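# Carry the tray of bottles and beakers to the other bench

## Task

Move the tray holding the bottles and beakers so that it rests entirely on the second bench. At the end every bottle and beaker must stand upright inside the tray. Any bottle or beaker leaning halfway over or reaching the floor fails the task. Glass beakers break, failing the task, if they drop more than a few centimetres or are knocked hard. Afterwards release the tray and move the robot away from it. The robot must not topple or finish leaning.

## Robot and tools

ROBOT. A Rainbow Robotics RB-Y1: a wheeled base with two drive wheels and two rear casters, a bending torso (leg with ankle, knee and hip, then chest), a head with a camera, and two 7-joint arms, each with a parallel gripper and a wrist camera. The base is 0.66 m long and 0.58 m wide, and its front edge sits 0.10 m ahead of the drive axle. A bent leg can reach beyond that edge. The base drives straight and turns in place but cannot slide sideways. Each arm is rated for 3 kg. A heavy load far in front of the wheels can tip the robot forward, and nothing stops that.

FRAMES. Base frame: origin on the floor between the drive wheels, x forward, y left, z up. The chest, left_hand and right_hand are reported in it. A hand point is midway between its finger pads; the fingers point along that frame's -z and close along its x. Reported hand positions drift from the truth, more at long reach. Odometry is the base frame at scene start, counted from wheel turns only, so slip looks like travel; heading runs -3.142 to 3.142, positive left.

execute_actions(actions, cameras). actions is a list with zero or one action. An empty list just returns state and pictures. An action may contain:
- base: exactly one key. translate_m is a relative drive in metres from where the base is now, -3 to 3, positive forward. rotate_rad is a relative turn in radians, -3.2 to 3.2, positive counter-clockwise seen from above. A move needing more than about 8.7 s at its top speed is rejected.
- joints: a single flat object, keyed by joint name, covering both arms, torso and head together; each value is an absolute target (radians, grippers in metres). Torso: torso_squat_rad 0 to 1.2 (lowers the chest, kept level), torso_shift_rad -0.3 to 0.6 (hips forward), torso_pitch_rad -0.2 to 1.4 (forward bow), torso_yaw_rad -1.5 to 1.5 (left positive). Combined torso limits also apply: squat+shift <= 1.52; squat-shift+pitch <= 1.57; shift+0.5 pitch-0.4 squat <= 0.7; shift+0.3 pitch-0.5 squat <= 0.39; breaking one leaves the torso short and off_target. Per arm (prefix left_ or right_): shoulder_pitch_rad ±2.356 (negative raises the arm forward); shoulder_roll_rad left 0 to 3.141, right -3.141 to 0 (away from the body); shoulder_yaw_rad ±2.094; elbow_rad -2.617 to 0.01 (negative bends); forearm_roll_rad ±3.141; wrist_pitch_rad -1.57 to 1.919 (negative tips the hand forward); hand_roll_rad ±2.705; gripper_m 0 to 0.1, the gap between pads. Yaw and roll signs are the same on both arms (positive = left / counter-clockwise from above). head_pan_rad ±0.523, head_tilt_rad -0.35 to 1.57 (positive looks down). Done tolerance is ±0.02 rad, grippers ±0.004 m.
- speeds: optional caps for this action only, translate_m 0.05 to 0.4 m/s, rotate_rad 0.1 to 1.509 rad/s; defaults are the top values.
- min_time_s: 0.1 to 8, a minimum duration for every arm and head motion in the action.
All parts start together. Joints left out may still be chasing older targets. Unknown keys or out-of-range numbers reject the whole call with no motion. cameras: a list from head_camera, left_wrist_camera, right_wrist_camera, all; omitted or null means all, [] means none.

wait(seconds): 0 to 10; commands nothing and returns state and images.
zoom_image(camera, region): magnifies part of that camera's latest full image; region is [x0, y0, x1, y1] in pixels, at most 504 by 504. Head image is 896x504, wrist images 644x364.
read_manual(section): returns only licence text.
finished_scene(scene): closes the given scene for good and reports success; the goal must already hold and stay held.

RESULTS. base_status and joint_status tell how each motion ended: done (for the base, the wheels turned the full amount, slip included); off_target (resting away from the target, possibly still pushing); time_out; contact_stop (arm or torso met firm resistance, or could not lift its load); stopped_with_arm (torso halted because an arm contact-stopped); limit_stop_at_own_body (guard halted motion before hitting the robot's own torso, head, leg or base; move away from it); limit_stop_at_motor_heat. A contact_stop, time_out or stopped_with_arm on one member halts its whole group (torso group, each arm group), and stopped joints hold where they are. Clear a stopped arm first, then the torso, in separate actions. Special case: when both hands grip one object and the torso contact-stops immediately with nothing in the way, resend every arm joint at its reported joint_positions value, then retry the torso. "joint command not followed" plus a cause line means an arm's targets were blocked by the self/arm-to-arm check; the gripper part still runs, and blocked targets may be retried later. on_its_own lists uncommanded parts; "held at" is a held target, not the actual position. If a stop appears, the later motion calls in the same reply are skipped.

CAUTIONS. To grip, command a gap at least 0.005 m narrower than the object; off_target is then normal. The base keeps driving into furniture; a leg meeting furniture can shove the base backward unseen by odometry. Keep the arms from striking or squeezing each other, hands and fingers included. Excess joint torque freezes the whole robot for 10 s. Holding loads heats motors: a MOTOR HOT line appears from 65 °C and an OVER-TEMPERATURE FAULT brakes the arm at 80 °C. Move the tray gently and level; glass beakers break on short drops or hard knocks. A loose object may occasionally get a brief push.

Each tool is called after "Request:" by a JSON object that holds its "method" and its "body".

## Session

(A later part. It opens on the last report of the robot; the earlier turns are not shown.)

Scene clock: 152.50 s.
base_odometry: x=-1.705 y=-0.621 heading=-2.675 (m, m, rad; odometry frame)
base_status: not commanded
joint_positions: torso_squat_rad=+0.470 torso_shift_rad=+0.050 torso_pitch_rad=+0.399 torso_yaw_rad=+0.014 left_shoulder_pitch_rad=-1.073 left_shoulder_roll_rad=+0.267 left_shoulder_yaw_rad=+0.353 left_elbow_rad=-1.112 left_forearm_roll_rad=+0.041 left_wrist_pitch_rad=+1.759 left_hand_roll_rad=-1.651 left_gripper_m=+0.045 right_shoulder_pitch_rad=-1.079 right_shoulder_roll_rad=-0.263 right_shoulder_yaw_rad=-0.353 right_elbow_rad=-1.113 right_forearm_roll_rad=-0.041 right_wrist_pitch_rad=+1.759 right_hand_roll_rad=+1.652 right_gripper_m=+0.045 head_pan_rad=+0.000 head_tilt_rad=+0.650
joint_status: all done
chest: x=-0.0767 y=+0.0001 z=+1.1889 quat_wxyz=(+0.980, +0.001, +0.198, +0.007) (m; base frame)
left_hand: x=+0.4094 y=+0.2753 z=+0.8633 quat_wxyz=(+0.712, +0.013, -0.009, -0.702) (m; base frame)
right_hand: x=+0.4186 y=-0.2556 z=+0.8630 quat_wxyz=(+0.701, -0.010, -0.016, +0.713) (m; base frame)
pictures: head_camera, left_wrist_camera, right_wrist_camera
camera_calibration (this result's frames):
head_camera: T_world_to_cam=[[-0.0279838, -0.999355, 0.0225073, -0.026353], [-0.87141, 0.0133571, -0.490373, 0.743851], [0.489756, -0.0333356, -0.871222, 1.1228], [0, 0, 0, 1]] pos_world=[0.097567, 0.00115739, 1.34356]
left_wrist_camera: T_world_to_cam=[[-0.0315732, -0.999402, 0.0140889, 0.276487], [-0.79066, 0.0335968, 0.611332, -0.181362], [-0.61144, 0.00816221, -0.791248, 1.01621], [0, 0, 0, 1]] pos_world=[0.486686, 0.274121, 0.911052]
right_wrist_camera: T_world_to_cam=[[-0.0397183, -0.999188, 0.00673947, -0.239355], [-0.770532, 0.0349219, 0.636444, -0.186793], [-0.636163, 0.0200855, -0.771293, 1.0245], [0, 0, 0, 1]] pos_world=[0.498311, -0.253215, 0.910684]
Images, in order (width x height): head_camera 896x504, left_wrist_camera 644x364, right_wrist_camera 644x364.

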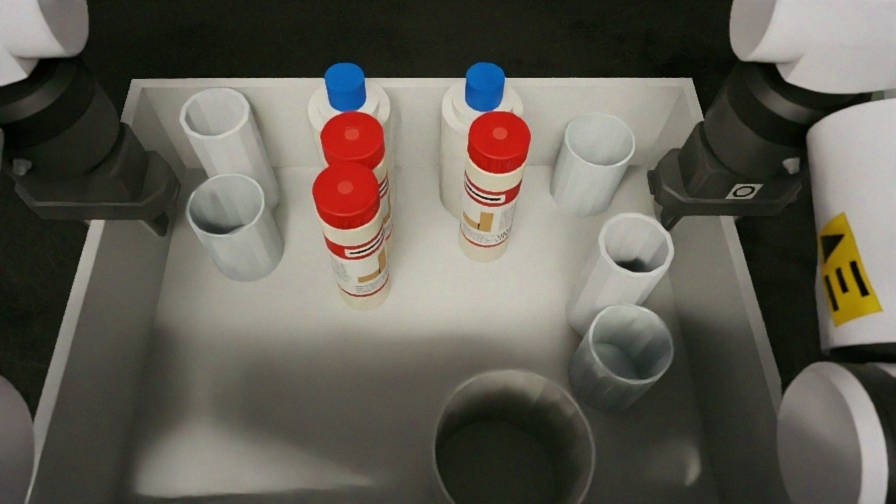

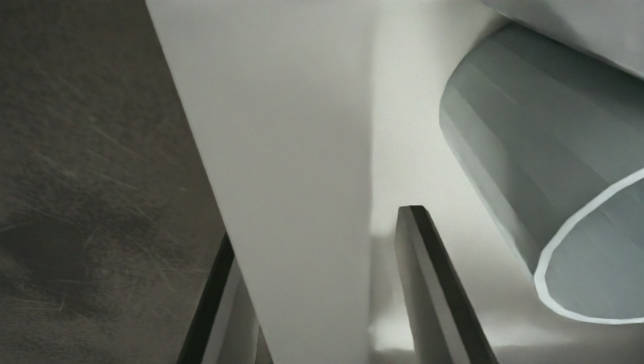

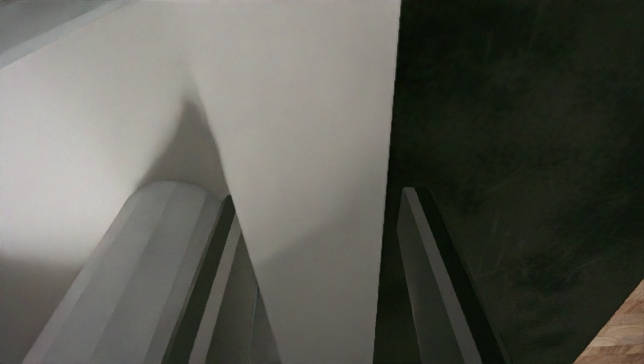

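Request:
{"method": "execute_actions", "body": {"actions": [{"joints": {"torso_pitch_rad": 0.22, "torso_squat_rad": 0.3}}], "cameras": ["head_camera"]}}

Request:
{"method": "execute_actions", "body": {"actions": [{"base": {"translate_m": -0.6}, "joints": {"head_tilt_rad": 0.5}}]}}

Scene clock: 155.17 s.
base_odometry: x=-1.705 y=-0.621 heading=-2.675 (m, m, rad; odometry frame)
base_status: not commanded
joint_positions: torso_squat_rad=+0.300 torso_shift_rad=+0.050 torso_pitch_rad=+0.220 torso_yaw_rad=+0.014 left_shoulder_pitch_rad=-1.073 left_shoulder_roll_rad=+0.267 left_shoulder_yaw_rad=+0.353 left_elbow_rad=-1.112 left_forearm_roll_rad=+0.041 left_wrist_pitch_rad=+1.759 left_hand_roll_rad=-1.651 left_gripper_m=+0.045 right_shoulder_pitch_rad=-1.078 right_shoulder_roll_rad=-0.263 right_shoulder_yaw_rad=-0.353 right_elbow_rad=-1.112 right_forearm_roll_rad=-0.041 right_wrist_pitch_rad=+1.759 right_hand_roll_rad=+1.652 right_gripper_m=+0.045 head_pan_rad=+0.000 head_tilt_rad=+0.650
joint_status: all done
chest: x=-0.1270 y=+0.0000 z=+1.2504 quat_wxyz=(+0.994, +0.001, +0.110, +0.007) (m; base frame)
left_hand: x=+0.4094 y=+0.2752 z=+1.0169 quat_wxyz=(+0.708, +0.076, -0.073, -0.698) (m; base frame)
right_hand: x=+0.4180 y=-0.2559 z=+1.0172 quat_wxyz=(+0.697, -0.073, -0.078, +0.709) (m; base frame)
pictures: head_camera
camera_calibration (this result's frames):
head_camera: T_world_to_cam=[[-0.0315926, -0.999356, 0.0170152, -0.0228192], [-0.769998, 0.0134809, -0.637904, 0.927493], [0.637264, -0.0332547, -0.769928, 1.09308], [0, 0, 0, 1]] pos_world=[0.0168636, 0.00104229, 1.43363]
Images, in order (width x height): head_camera 896x504.

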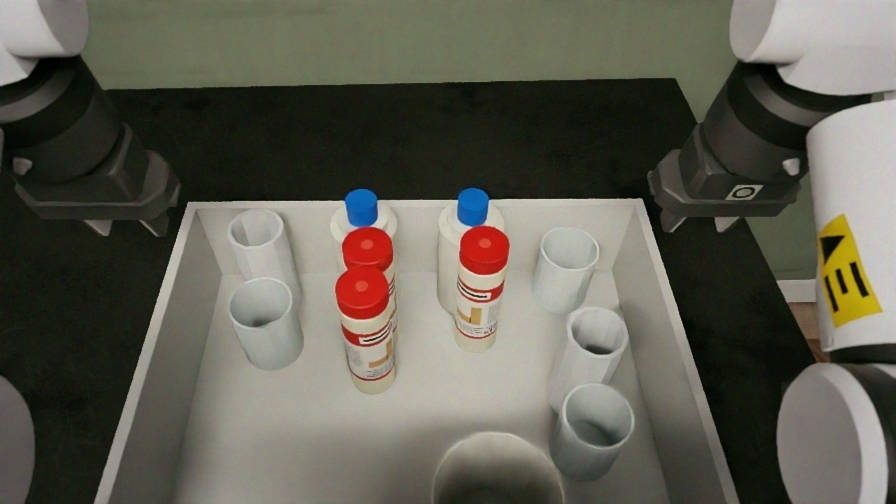

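Scene clock: 158.13 s.
base_odometry: x=-1.169 y=-0.351 heading=-2.676 (m, m, rad; odometry frame)
base_status: done
joint_positions: torso_squat_rad=+0.300 torso_shift_rad=+0.050 torso_pitch_rad=+0.220 torso_yaw_rad=+0.014 left_shoulder_pitch_rad=-1.073 left_shoulder_roll_rad=+0.267 left_shoulder_yaw_rad=+0.353 left_elbow_rad=-1.112 left_forearm_roll_rad=+0.041 left_wrist_pitch_rad=+1.759 left_hand_roll_rad=-1.651 left_gripper_m=+0.045 right_shoulder_pitch_rad=-1.078 right_shoulder_roll_rad=-0.263 right_shoulder_yaw_rad=-0.353 right_elbow_rad=-1.112 right_forearm_roll_rad=-0.041 right_wrist_pitch_rad=+1.759 right_hand_roll_rad=+1.652 right_gripper_m=+0.045 head_pan_rad=+0.000 head_tilt_rad=+0.500
joint_status: all done
chest: x=-0.1270 y=+0.0000 z=+1.2504 quat_wxyz=(+0.994, +0.001, +0.110, +0.007) (m; base frame)
left_hand: x=+0.4094 y=+0.2752 z=+1.0169 quat_wxyz=(+0.708, +0.076, -0.073, -0.698) (m; base frame)
right_hand: x=+0.4180 y=-0.2560 z=+1.0171 quat_wxyz=(+0.697, -0.073, -0.078, +0.709) (m; base frame)
pictures: head_camera, left_wrist_camera, right_wrist_camera
camera_calibration (this result's frames):
head_camera: T_world_to_cam=[[-0.0340179, -0.999371, 0.00999252, -0.012875], [-0.666071, 0.0152161, -0.745733, 1.0893], [0.745112, -0.032024, -0.66617, 0.950239], [0, 0, 0, 1]] pos_world=[0.0170807, 0.000988544, 1.44548]
left_wrist_camera: T_world_to_cam=[[-0.0336787, -0.999401, 0.0080086, 0.281266], [-0.887172, 0.0335846, 0.460216, -0.0819984], [-0.460209, 0.00839447, -0.887771, 1.17393], [0, 0, 0, 1]] pos_world=[0.476979, 0.273997, 1.07767]
right_wrist_camera: T_world_to_cam=[[-0.0407971, -0.999167, -0.000431674, -0.233022], [-0.870837, 0.0353454, 0.490299, -0.0946277], [-0.489876, 0.0203787, -0.871554, 1.18387], [0, 0, 0, 1]] pos_world=[0.488037, -0.253609, 1.0781]
Images, in order (width x height): head_camera 896x504, left_wrist_camera 644x364, right_wrist_camera 644x364.

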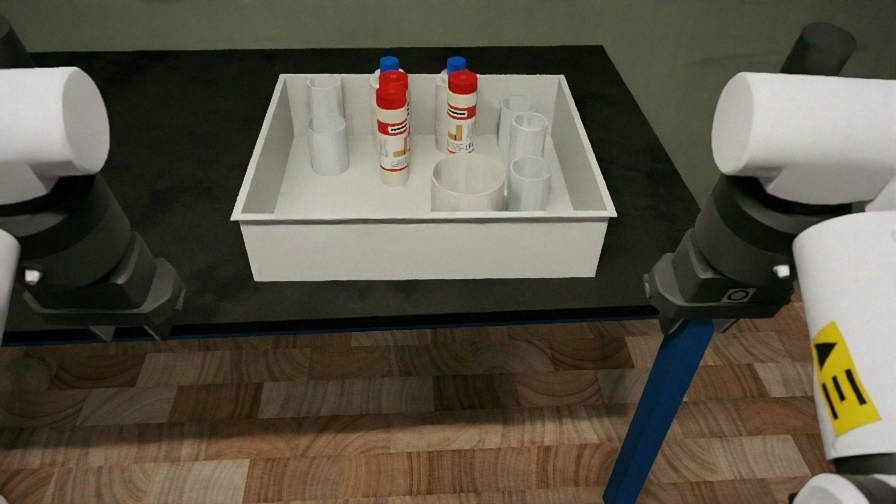

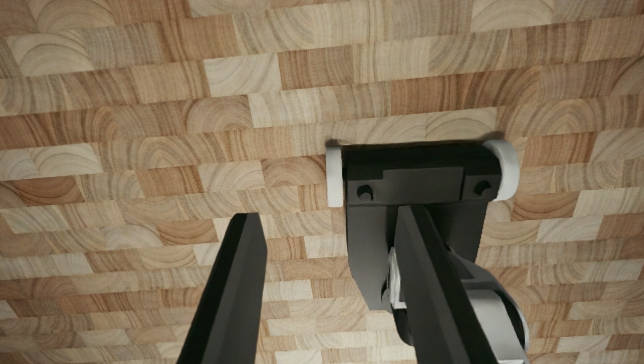

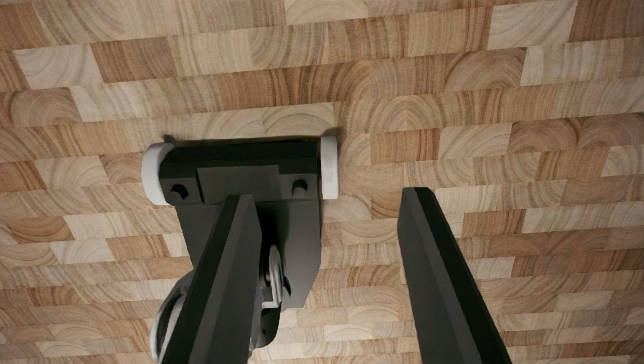

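Request:
{"method": "execute_actions", "body": {"actions": [{"joints": {"torso_pitch_rad": 0.0, "torso_shift_rad": 0.0, "torso_yaw_rad": 0.0, "head_tilt_rad": 0.6}}], "cameras": ["head_camera"]}}

Scene clock: 165.53 s.
base_odometry: x=-1.169 y=-0.351 heading=-2.676 (m, m, rad; odometry frame)
base_status: not commanded
joint_positions: torso_squat_rad=+0.300 torso_shift_rad=+0.000 torso_pitch_rad=+0.000 torso_yaw_rad=+0.000 left_shoulder_pitch_rad=-1.073 left_shoulder_roll_rad=+0.267 left_shoulder_yaw_rad=+0.353 left_elbow_rad=-1.112 left_forearm_roll_rad=+0.041 left_wrist_pitch_rad=+1.759 left_hand_roll_rad=-1.651 left_gripper_m=+0.045 right_shoulder_pitch_rad=-1.078 right_shoulder_roll_rad=-0.263 right_shoulder_yaw_rad=-0.353 right_elbow_rad=-1.112 right_forearm_roll_rad=-0.041 right_wrist_pitch_rad=+1.759 right_hand_roll_rad=+1.652 right_gripper_m=+0.045 head_pan_rad=+0.000 head_tilt_rad=+0.600
joint_status: all done
chest: x=-0.2280 y=+0.0000 z=+1.2587 quat_wxyz=(+1.000, +0.000, +0.000, +0.000) (m; base frame)
left_hand: x=+0.3503 y=+0.2672 z=+1.1479 quat_wxyz=(+0.691, +0.151, -0.151, -0.691) (m; base frame)
right_hand: x=+0.3511 y=-0.2641 z=+1.1500 quat_wxyz=(+0.689, -0.151, -0.153, +0.692) (m; base frame)
pictures: head_camera
camera_calibration (this result's frames):
head_camera: T_world_to_cam=[[-0.0489015, -0.998777, 0.00723319, -0.017309], [-0.571606, 0.0220465, -0.820232, 1.1348], [0.81907, -0.0442451, -0.571986, 0.94742], [0, 0, 0, 1]] pos_world=[-0.128192, -0.000387409, 1.47283]
Images, in order (width x height): head_camera 896x504.

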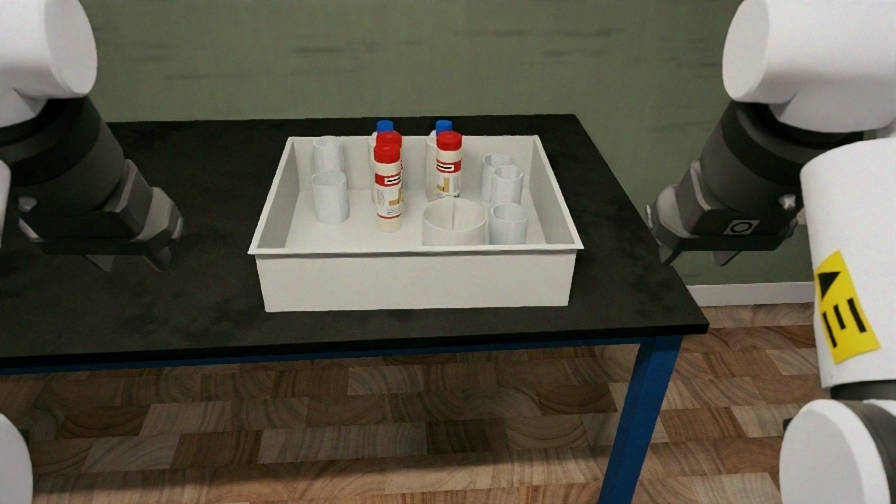

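The tray is fully on the other bench with everything upright, and the robot is clear.

Request:
{"method": "finished_scene", "body": {"scene": 1}}

The scene is finished: the task was done.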